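# Drop the held pin into its matching-colour bin

## Task

The pin currently held in the hand has paint on one side. Get it lying flat on the floor of the bin whose colour matches that paint; releasing it from a short height above the bin is allowed. Then report that you have finished. It only counts if the pin stays there with no help from the robot, so open the hand and pull it away before finishing.

## Robot and tools

Robot and frame. Only the right arm and its five-finger hand move. They belong to a humanoid upper body on a stand past the table's -x edge, which lies at x = 0.18 m. Scene frame: table top is z = 0, +z is up, +x runs across the table away from the robot, and the robot's right is -y. The origin is on the table plane under the pelvis. The right shoulder sits about 0.28 m above the pelvis, 0.14 m toward -y and 0.06 m toward +x. The hand point can be at most 0.59 m from it. The body may be slightly turned or tilted, and reported positions get less accurate at long reach.

Hand point. This is a spot 0.05 m in front of the palm, where the index pad and thumb tip meet in a pinch. Its own axes: +z along the straightened fingers, +y out of the palm, +x across the palm toward the little finger. Straight fingers extend 0.06 to 0.07 m past it. A rigid bracket on the little-finger side of the wrist sticks out further and can collide with bins or the table.

execute_actions. Argument actions is a list with zero or one item; pictures (true/false) chooses whether camera images come back. An empty list just reports the state. An item with rows runs an action: rows holds 1 to 15 rows, steps is 1 to 15 (default 15), each step 1/30 s, one row per step, the last row reused if rows run short. An item with only steps (up to 300) is a wait measured from the previous result, so your reply time is included.

A row is 14 numbers, each in [-1, 1], in this order: dx, dy, dz, rx, ry, rz, little, ring, middle, index, thumb_bend, thumb_turn, force_limit, speed. The first six are an offset, not a pose: a displacement of the hand point expressed in the hand point's own axes, counted from its pose in the most recent result that reported it (before any such result, and for any second or later call in one reply, from where it is when the action begins). Every row is counted from that same reference, not from the row before. Scale: 1.0 equals 0.6 m for dx, dy, dz and 180 degrees for the rotation vector rx, ry, rz. All zeros is not a hold; it pulls the hand back to the reference pose.

The six hand numbers are absolute targets, not offsets. little, ring, middle, index: +1 straight, -1 curled into the palm. thumb_bend: +1 straight, -1 fully bent. thumb_turn: +1 alongside the palm, -1 across in front of it. A pinch is roughly index -0.22, thumb_bend -0.75, thumb_turn -0.57. force_limit maps -1..+1 to about 0..10 N at a fingertip (0..15 N for the two thumb motors) and only stops closing motors. speed maps -1..+1 to nearly stopped..full speed (a full stroke in 0.6 s). A motor only reacts when its target changes by 0.01 or more; repeating the same numbers keeps a grip. To release, send targets more open than hand_measured, e.g. +1.

move. target is one 14-number row with the same layout and the same offset reference as above. speed is the path's top speed in m/s, 0.002 to 0.5, default 0.25; rotation is capped at twice that in rad/s. The hand point follows a straight path lasting 0.5 to 10 s and does not slow for obstacles; it can lag, stray or overshoot speed near full arm extension. Faster moves and targets set deeper past a contact hit and press harder. The result adds a move: line with the outcome (done, off_target, moving, held, fault), any limits (paced = the command was clipped; held = some steps were blocked, after which the arm may jump fast) and the remaining distance to target.



Reading results. The state line gives end_effector_position (m) and end_effector_quat_wxyz in the scene frame. hand_measured, hand_stopped_by, hand_load_n, hand_force_limit and hand_speed each list six values in motor order. hand_stopped_by words: moving, target, force, stalled, fault. hand_load_n near 0 on all fingers means nothing is held. Hand target shows where the controller is now driving the hand point. HELD marks steps where your command was not fully sent; pose unreachable means the clearance check altered it. Each step, the commanded pose is clipped to 70 mm and 16 degrees from the measured pose, so far targets need several actions; check the reported pose after each.

Cautions. A joint torque fault (wrist pitch and yaw limits are only 4.65 N m, including the pin's weight) stops the arm for 10 s. MOTOR HOT warns of heating; an OVER-TEMPERATURE FAULT drops the arm. Nothing may leave the table. Avoid dropping the pin elsewhere, slamming into bins, or pressing hard.

Suggested order: look, zoom to identify the painted side's colour and the matching bin, move above that bin, lower to just over its floor with the pin level, open the fingers, lift the hand clear, confirm the pin lies flat inside, then call finished_scene.

Each tool is called as name(argument=value, ...), one argument or row to a line, values as JSON.

Reference images:

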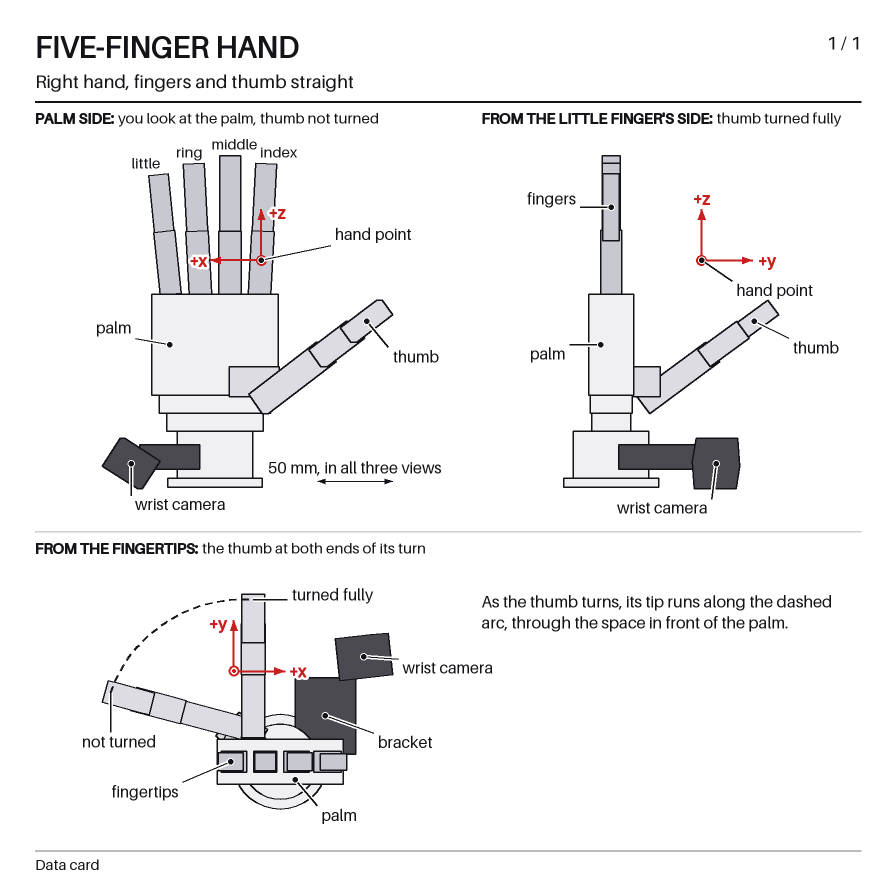

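## Session

execute_actions(
  actions=[],
)

Scene clock: 0.00 s of 4800.00 s.
end_effector_position=(+0.4003, -0.0593, +0.3236) hand_measured=(+1.000, +1.000, +1.000, -0.142, -0.750, -0.550) hand_load_n=(+0.0, +0.0, +0.0, +5.0, +0.5, +0.0) hand_stopped_by=(target, target, target, target, target, target) hand_force_limit=0.00 hand_speed=-0.80 end_effector_quat_wxyz=(+0.612, -0.626, +0.348, -0.336)
Joint positions: [-0.828 -1.193  0.191 -0.639 -0.213  0.358  0.521]
Joint velocities: [-0.011  0.     0.006  0.     0.006  0.     0.   ]
Joint torques (N m, as the arm reports them, + toward a larger angle): no reading
Hand target: +0.400, -0.059, +0.324; +0.612, -0.626, +0.348, -0.336

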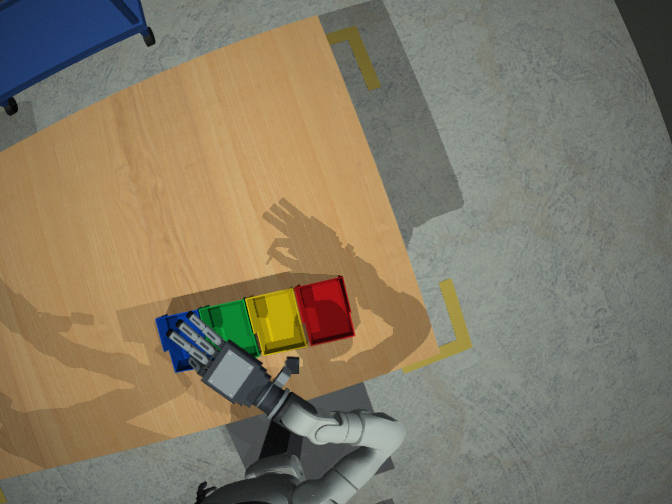

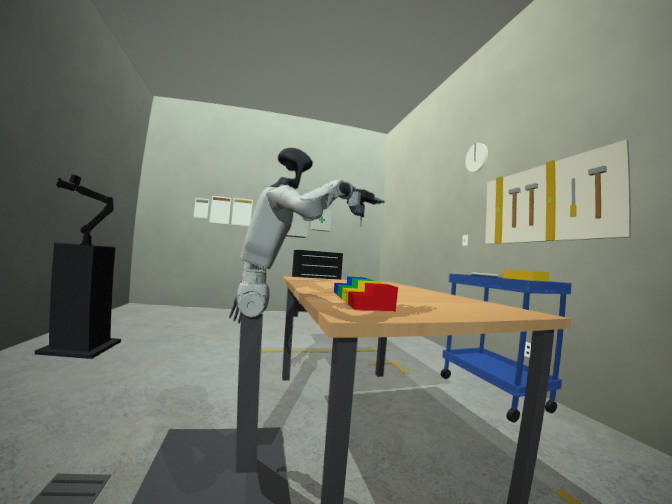

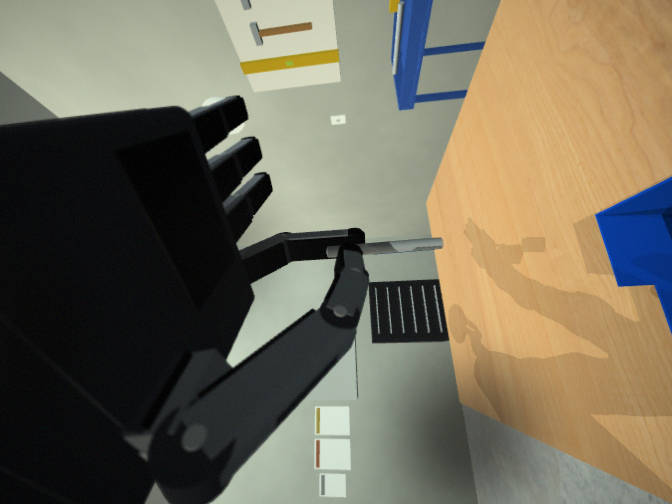

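zoom_image(
  camera="cam_wrist",
  region=[310,210,460,290],
)

zoom_image(
  camera="cam_low",
  region=[320,170,410,320],
)

Region (310, 210, 460, 290) of cam_wrist's 672x504 image, scaled by 3.360, with more detail than that image has; it fills the top 269 rows of this view, and the rest is white.

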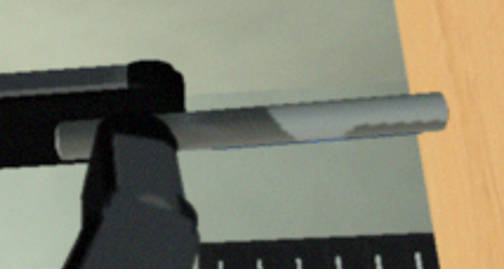

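Region (320, 170, 410, 320) of cam_low's 672x504 image, scaled by 3.360, with more detail than that image has; it fills the left 302 columns of this view, and the rest is white.

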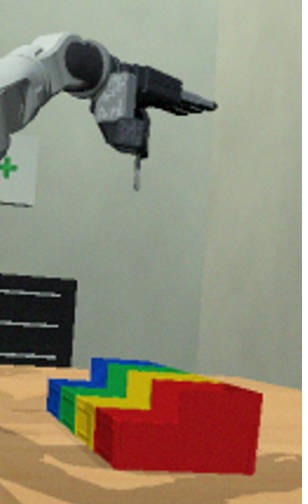

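zoom_image(
  camera="cam_wrist",
  region=[370,235,440,265],
)

Region (370, 235, 440, 265) of cam_wrist's 672x504 image, scaled by 7.200, with more detail than that image has; it fills the top 216 rows of this view, and the rest is white.

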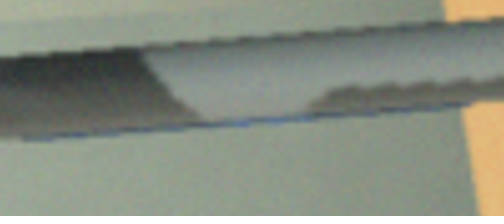

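move(
  target=[-0.183,0.198,0.12,0,0,0,1,1,1,-0.142,-0.75,-0.55,0,-0.8],
)

Scene clock: 19.93 s of 4800.00 s.
end_effector_position=(+0.3907, +0.0741, +0.2014) hand_measured=(+1.000, +1.000, +1.000, -0.142, -0.750, -0.550) hand_load_n=(+0.0, +0.0, +0.0, +5.0, +0.5, +0.0) hand_stopped_by=(target, target, target, target, target, target) hand_force_limit=0.00 hand_speed=-0.80 end_effector_quat_wxyz=(+0.611, -0.632, +0.334, -0.339)
Joint positions: [-0.91  -0.53   1.046 -0.501 -1.021  0.799  0.393]
Joint velocities: [-0.003  0.     0.009  0.003 -0.011  0.002  0.   ]
Joint torques (N m, as the arm reports them, + toward a larger angle): [-5.44 -0.12 -1.74 -1.92 -0.94  0.15 -0.88]
Hand target: +0.391, +0.074, +0.201; +0.611, -0.632, +0.334, -0.341
Off the commanded pose: 0.010 m, 2 deg.
After step 90, 15.67 s passed at rest.
move: off_target

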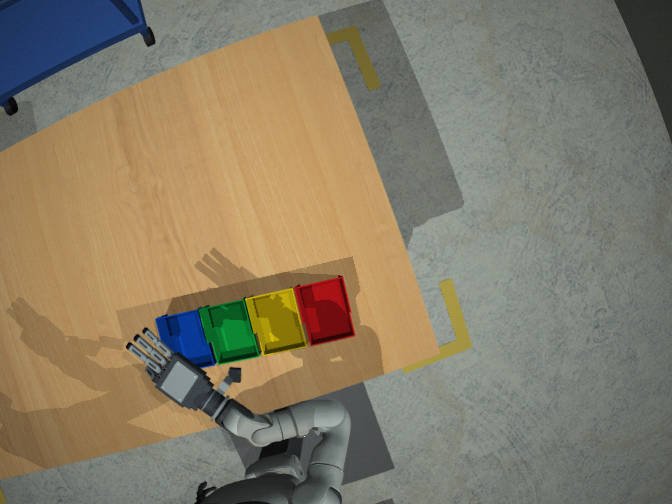

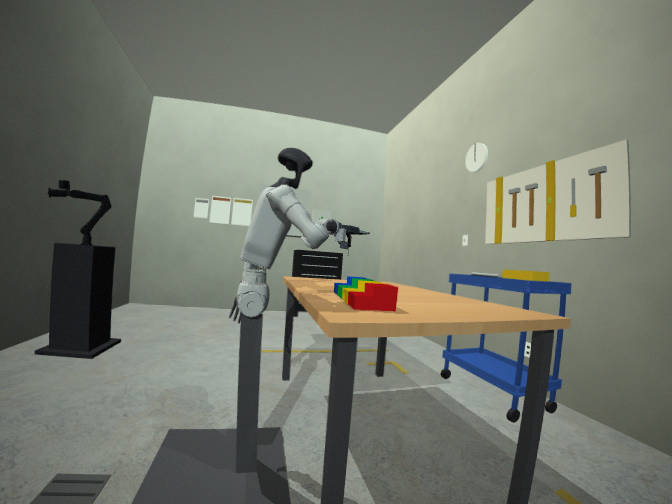

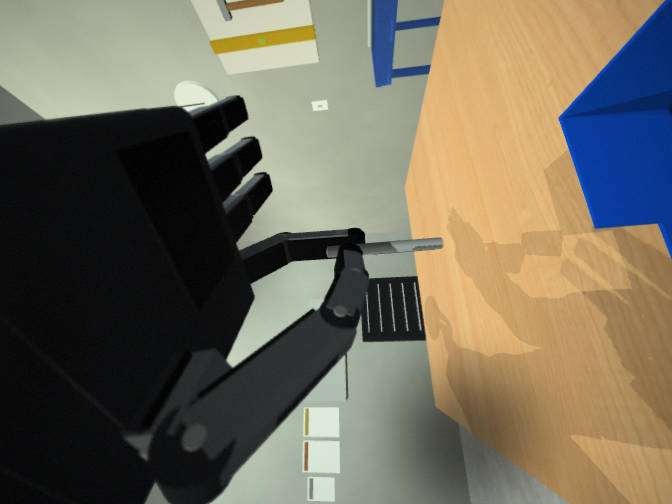

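move(
  target=[0.127,0.05,0,0,0,0,1,1,1,-0.142,-0.75,-0.55,0,-0.8],
)

zoom_image(
  camera="cam_low",
  region=[310,200,410,320],
)

Scene clock: 34.07 s of 4800.00 s.
end_effector_position=(+0.4321, +0.0082, +0.1670) hand_measured=(+1.000, +1.000, +1.000, -0.142, -0.750, -0.550) hand_load_n=(+0.0, +0.0, +0.0, +5.0, +0.5, +0.0) hand_stopped_by=(target, target, target, target, target, target) hand_force_limit=0.00 hand_speed=-0.80 end_effector_quat_wxyz=(+0.606, -0.637, +0.334, -0.339)
Joint positions: [-0.818 -0.773  0.855 -0.251 -0.698  0.378  0.056]
Joint velocities: [-0.006 -0.005 -0.005  0.    -0.006 -0.003  0.   ]
Joint torques (N m, as the arm reports them, + toward a larger angle): [-5.79 -1.57 -2.38 -1.95 -0.13 -0.17 -1.1 ]
Hand target: +0.433, +0.009, +0.168; +0.608, -0.636, +0.335, -0.338
Off the commanded pose: 0.006 m, 1 deg.
After step 90, 10.27 s passed at rest.
move: off_target

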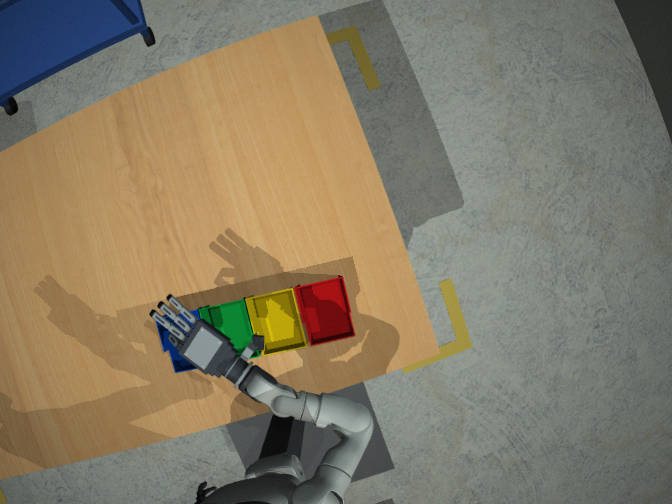

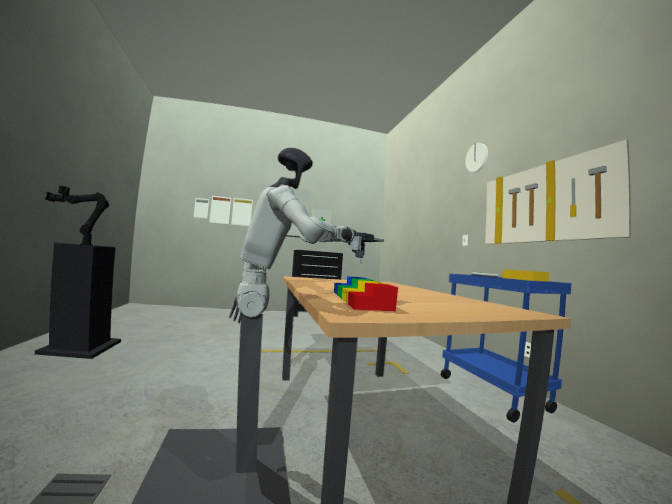

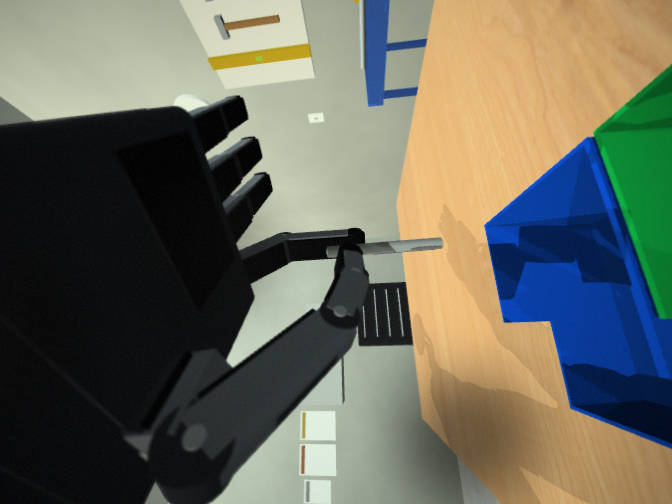

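Region (310, 200, 410, 320) of cam_low's 672x504 image, scaled by 4.200, with more detail than that image has.

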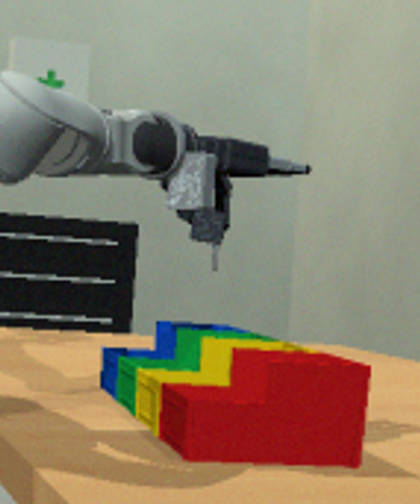

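move(
  target=[-0.013,0.065,-0.05,0,0,0,1,1,1,-0.142,-0.75,-0.55,0,-0.8],
  speed=0.1,
)

zoom_image(
  camera="cam_low",
  region=[310,200,410,320],
)

Scene clock: 40.70 s of 4800.00 s.
end_effector_position=(+0.3996, -0.0023, +0.1263) hand_measured=(+1.000, +1.000, +1.000, -0.142, -0.750, -0.550) hand_load_n=(+0.0, +0.0, +0.0, +5.0, +0.5, +0.0) hand_stopped_by=(target, target, target, target, target, target) hand_force_limit=0.00 hand_speed=-0.80 end_effector_quat_wxyz=(+0.604, -0.640, +0.335, -0.335)
Joint positions: [-0.641 -0.808  0.908 -0.284 -0.769  0.376 -0.091]
Joint velocities: [-0.02  -0.014  0.002  0.     0.015  0.    -0.002]
Joint torques (N m, as the arm reports them, + toward a larger angle): [-5.3  -1.94 -1.86 -2.85 -0.45 -0.13 -1.07]
Hand target: +0.400, -0.002, +0.128; +0.606, -0.640, +0.331, -0.337
Off the commanded pose: 0.004 m, 1 deg.
After step 90, 2.80 s passed at rest.
move: off_target

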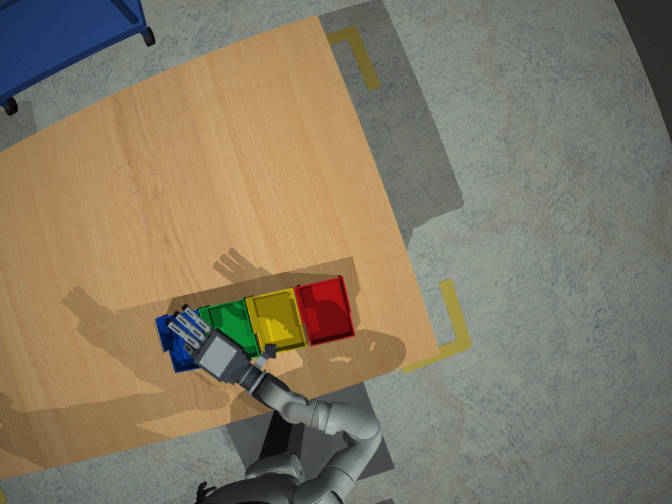

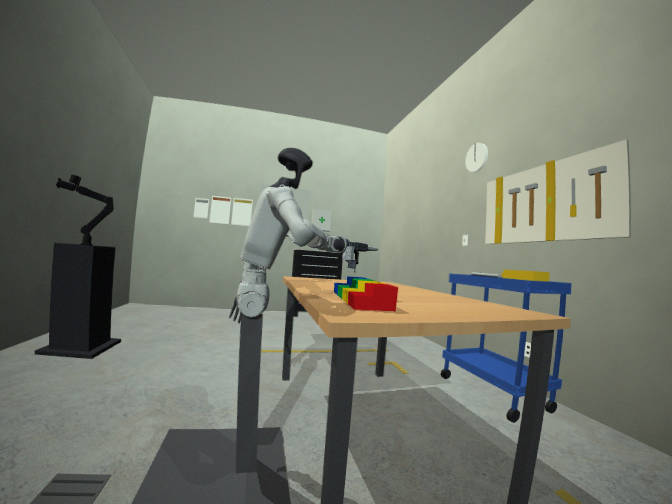

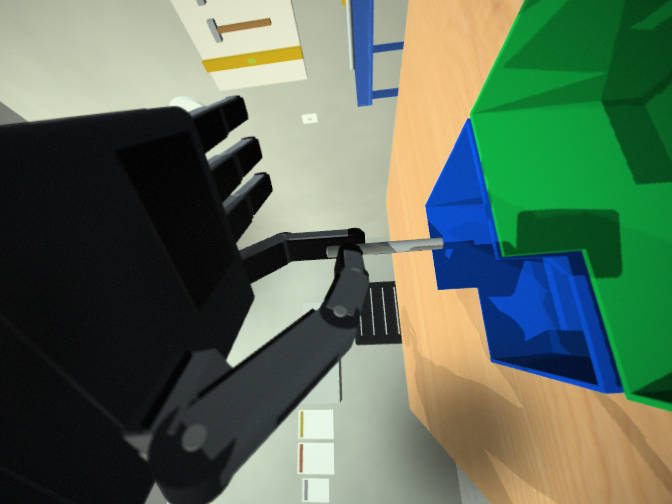

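Region (310, 200, 410, 320) of cam_low's 672x504 image, scaled by 4.200, with more detail than that image has.

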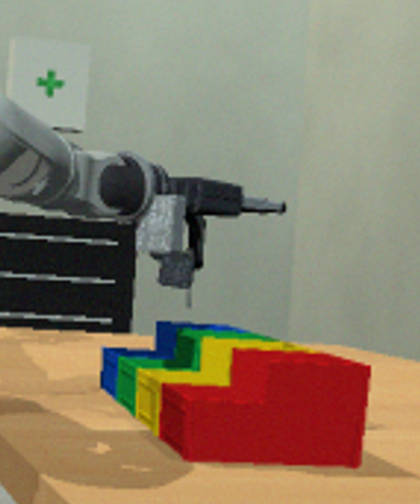

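move(
  target=[-0.042,0.035,0.027,0,0,0,1,1,1,-0.142,-0.75,-0.55,0,-0.8],
  speed=0.08,
)

zoom_image(
  camera="cam_low",
  region=[310,200,410,320],
)

Scene clock: 45.77 s of 4800.00 s.
end_effector_position=(+0.3958, +0.0286, +0.1041) hand_measured=(+1.000, +1.000, +1.000, -0.142, -0.750, -0.550) hand_load_n=(+0.0, +0.0, +0.0, +5.0, +0.5, +0.0) hand_stopped_by=(target, target, target, target, target, target) hand_force_limit=0.00 hand_speed=-0.80 end_effector_quat_wxyz=(+0.605, -0.642, +0.334, -0.332)
Joint positions: [-0.658 -0.645  0.994 -0.171 -0.857  0.432 -0.108]
Joint velocities: [ 0.009  0.006  0.006  0.011 -0.021  0.    -0.001]
Joint torques (N m, as the arm reports them, + toward a larger angle): [-5.3  -0.88 -1.73 -2.33 -0.62  0.14 -1.12]
Hand target: +0.397, +0.028, +0.105; +0.605, -0.641, +0.332, -0.335
Off the commanded pose: 0.004 m, 0 deg.
After step 90, 1.30 s passed at rest.
move: off_target

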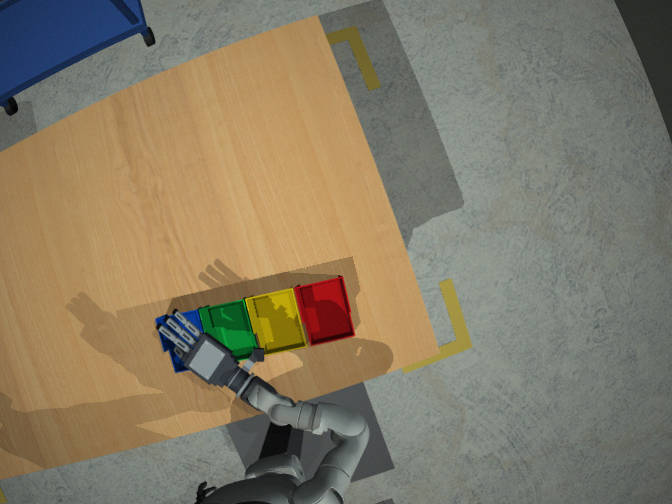

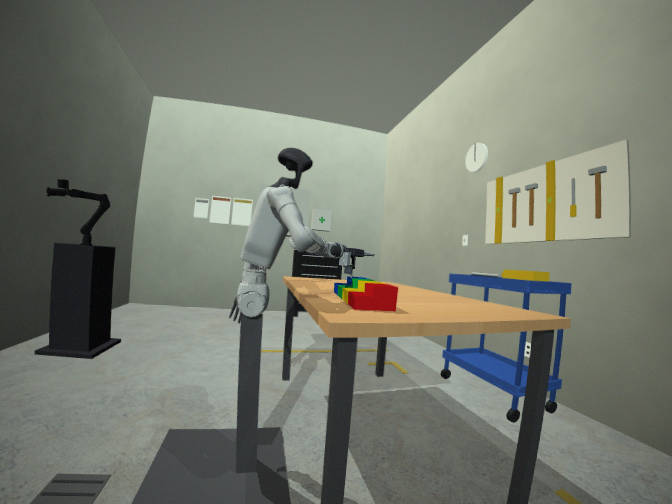

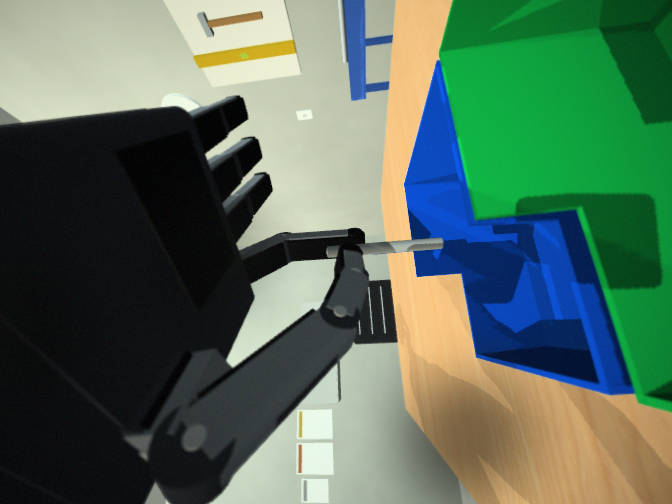

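Region (310, 200, 410, 320) of cam_low's 672x504 image, scaled by 4.200, with more detail than that image has.

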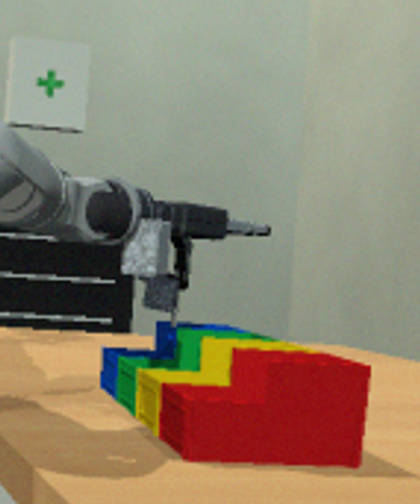

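move(
  target=[0.018,0.02,0.028,0,0,0,1,1,1,-0.142,-0.75,-0.55,0,-0.8],
  speed=0.06,
)

execute_actions(
  actions=[
    {"rows":[[0,0,0,0,0,0,1,1,1,0.5,-0.75,-0.55,0,0.5]]},
  ],
)

move(
  target=[0.1,-0.2,-0.12,0,0,0,1,1,1,0.5,-0.75,-0.55,0,0.5],
)

zoom_image(
  camera="cam_high",
  region=[130,280,280,400],
)

Scene clock: 52.37 s of 4800.00 s.
end_effector_position=(+0.4145, +0.0277, +0.0901) hand_measured=(+1.000, +1.000, +1.000, -0.142, -0.750, -0.550) hand_load_n=(+0.0, +0.0, +0.0, +5.0, +0.5, +0.0) hand_stopped_by=(target, target, target, target, target, target) hand_force_limit=0.00 hand_speed=-0.80 end_effector_quat_wxyz=(+0.602, -0.645, +0.333, -0.333)
Joint positions: [-0.718 -0.596  0.992  0.014 -0.815  0.341 -0.177]
Joint velocities: [-0.003  0.011  0.006  0.011  0.006 -0.006  0.   ]
Joint torques (N m, as the arm reports them, + toward a larger angle): [-5.7  -0.6  -1.86 -2.3  -0.03 -0.12 -1.1 ]
Hand target: +0.415, +0.028, +0.091; +0.604, -0.643, +0.334, -0.332
Off the commanded pose: 0.002 m, 1 deg.
After step 90, 2.83 s passed at rest.
move: done

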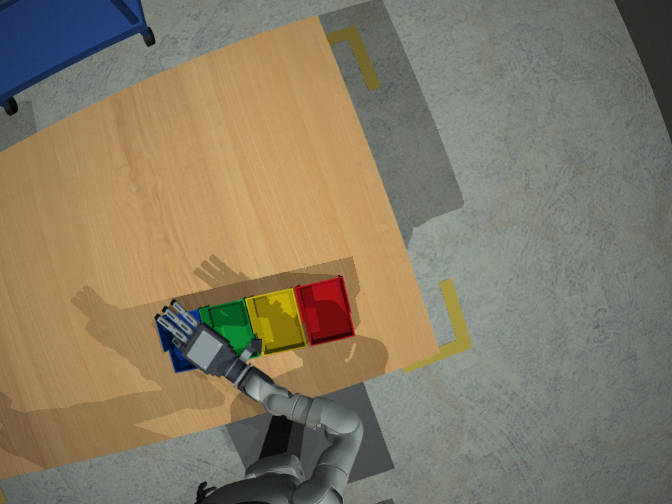

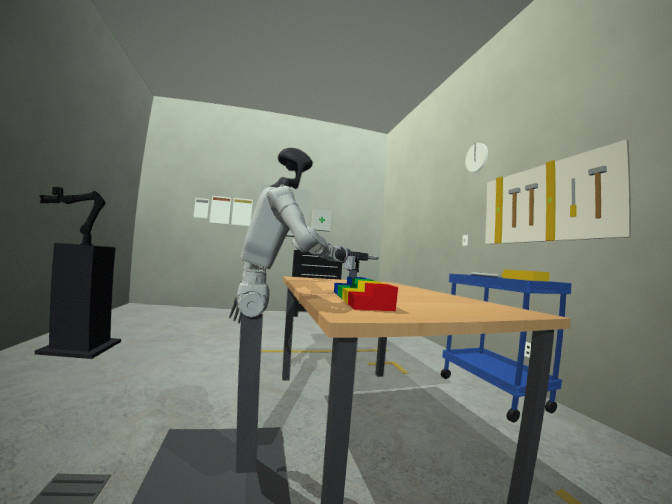

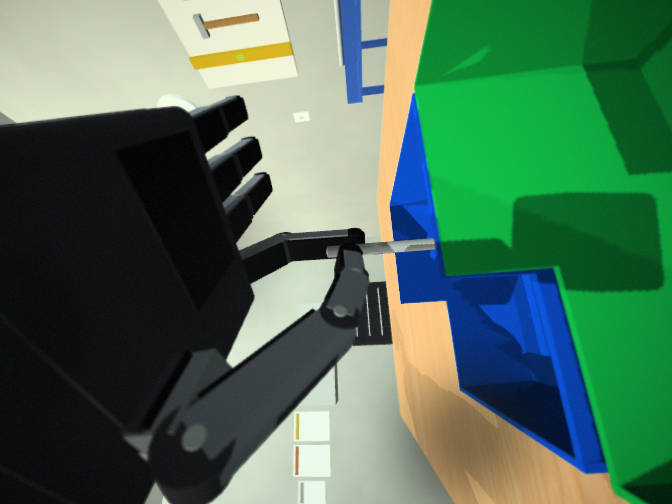

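Scene clock: 52.87 s of 4800.00 s.
end_effector_position=(+0.4145, +0.0277, +0.0901) hand_measured=(+1.000, +1.000, +1.000, +0.500, -0.750, -0.550) hand_load_n=(+0.0, +0.0, +0.0, +0.0, +0.0, +0.0) hand_stopped_by=(target, target, target, target, target, target) hand_force_limit=0.00 hand_speed=0.50 end_effector_quat_wxyz=(+0.602, -0.645, +0.333, -0.333)
Joint positions: [-0.718 -0.596  0.992  0.014 -0.815  0.341 -0.177]
Joint velocities: [ 0.008  0.    -0.018 -0.008 -0.012  0.     0.   ]
Joint torques (N m, as the arm reports them, + toward a larger angle): [-5.44 -1.14 -1.64 -2.5  -0.03  0.   -0.99]
Hand target: +0.414, +0.028, +0.090; +0.602, -0.645, +0.333, -0.333
Off the commanded pose: 0.000 m, 0 deg.
Steps of this call (steps 1 to 15: all 15 steps of this action). Readings (end_effector_position | what the end effector reports):
1: (+0.4145, +0.0277, +0.0901) | hand_measured=(+1.000, +1.000, +1.000, -0.142, -0.750, -0.550) hand_load_n=(+0.0, +0.0, +0.0, +5.0, +0.5, +0.0) hand_stopped_by=(target, target, target, moving, target, target) hand_force_limit=0.00 hand_speed=0.50
2: (+0.4145, +0.0277, +0.0901) | hand_measured=(+1.000, +1.000, +1.000, -0.142, -0.750, -0.550) hand_load_n=(+0.0, +0.0, +0.0, +5.0, +0.5, +0.0) hand_stopped_by=(target, target, target, moving, target, target) hand_force_limit=0.00 hand_speed=0.50
4: (+0.4145, +0.0277, +0.0901) | hand_measured=(+1.000, +1.000, +1.000, -0.072, -0.750, -0.550) hand_load_n=(+0.0, +0.0, +0.0, +0.0, +0.0, +0.0) hand_stopped_by=(target, target, target, moving, target, target) hand_force_limit=0.00 hand_speed=0.50
8: (+0.4145, +0.0277, +0.0901) | hand_measured=(+1.000, +1.000, +1.000, +0.266, -0.750, -0.550) hand_load_n=(+0.0, +0.0, +0.0, +0.5, +0.0, +0.0) hand_stopped_by=(target, target, target, moving, target, target) hand_force_limit=0.00 hand_speed=0.50
15: the state above

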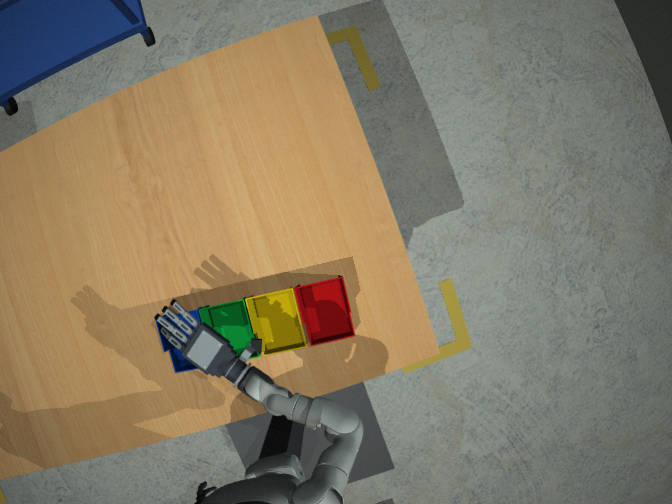

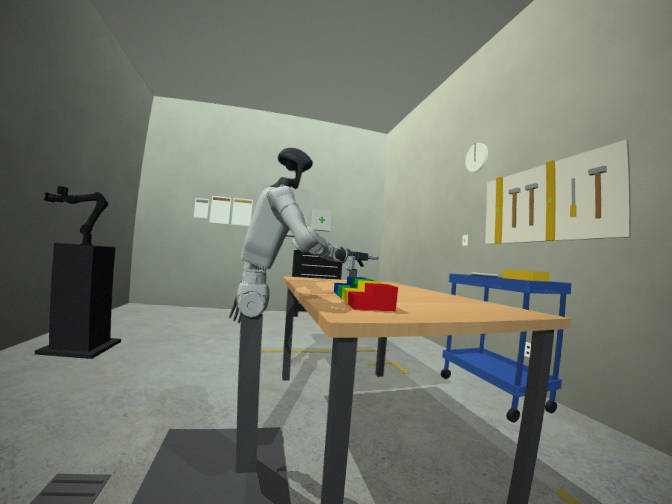

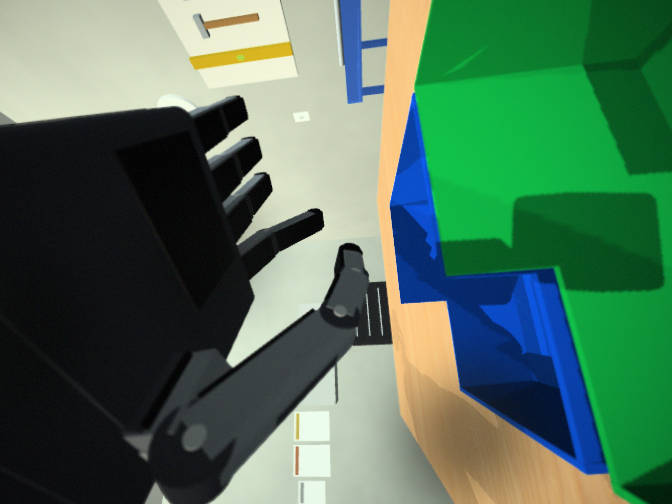

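Scene clock: 54.27 s of 4800.00 s.
end_effector_position=(+0.3986, -0.0627, +0.2140) hand_measured=(+1.000, +1.000, +1.000, +0.500, -0.750, -0.550) hand_load_n=(+0.0, +0.0, +0.0, +0.0, +0.0, +0.0) hand_stopped_by=(target, target, target, target, target, target) hand_force_limit=0.00 hand_speed=0.50 end_effector_quat_wxyz=(+0.602, -0.638, +0.343, -0.335)
Joint positions: [-0.609 -1.246  0.572 -0.549 -0.384  0.259  0.019]
Joint velocities: [ 0.012  0.012  0.009  0.006  0.005 -0.003  0.   ]
Joint torques (N m, as the arm reports them, + toward a larger angle): [-4.47 -3.65 -2.34 -0.57  0.1  -0.13 -1.09]
Hand target: +0.399, -0.063, +0.214; +0.602, -0.638, +0.345, -0.334
Off the commanded pose: 0.010 m, 1 deg.
move: off_target

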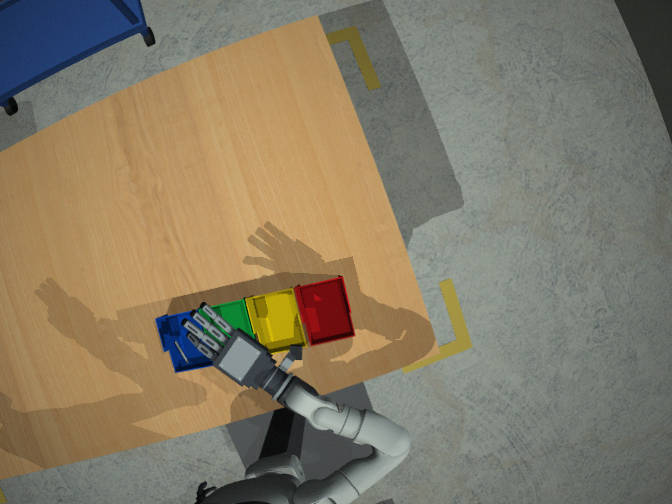

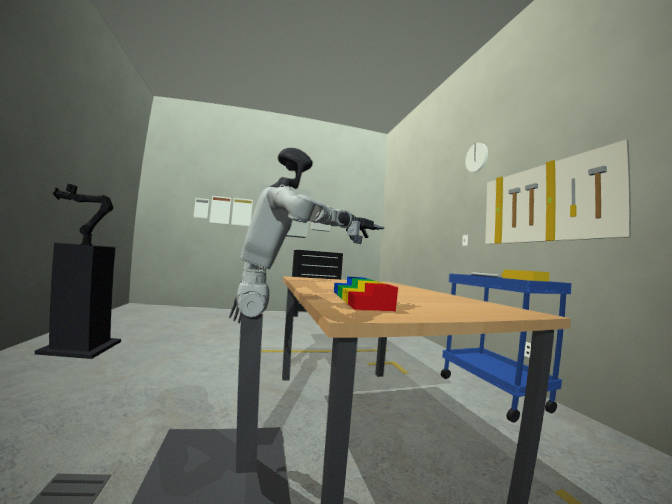

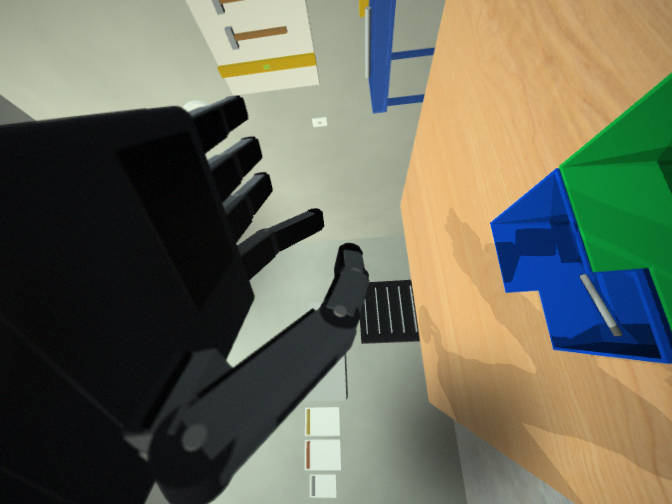

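Region (130, 280, 280, 400) of cam_high's 672x504 image, scaled by 3.360, with more detail than that image has; it fills the top 403 rows of this view, and the rest is white.

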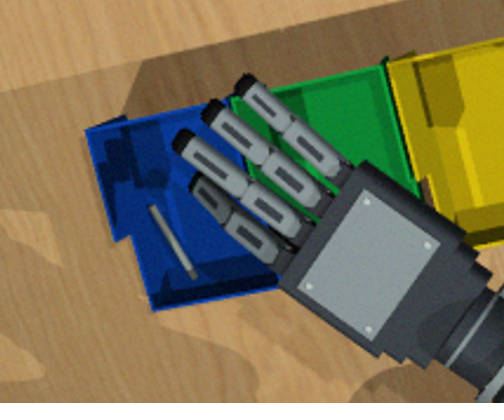

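The pin is lying flat in the blue bin. Done.

finished_scene(
  scene=1,
)

The scene is finished: the task was done.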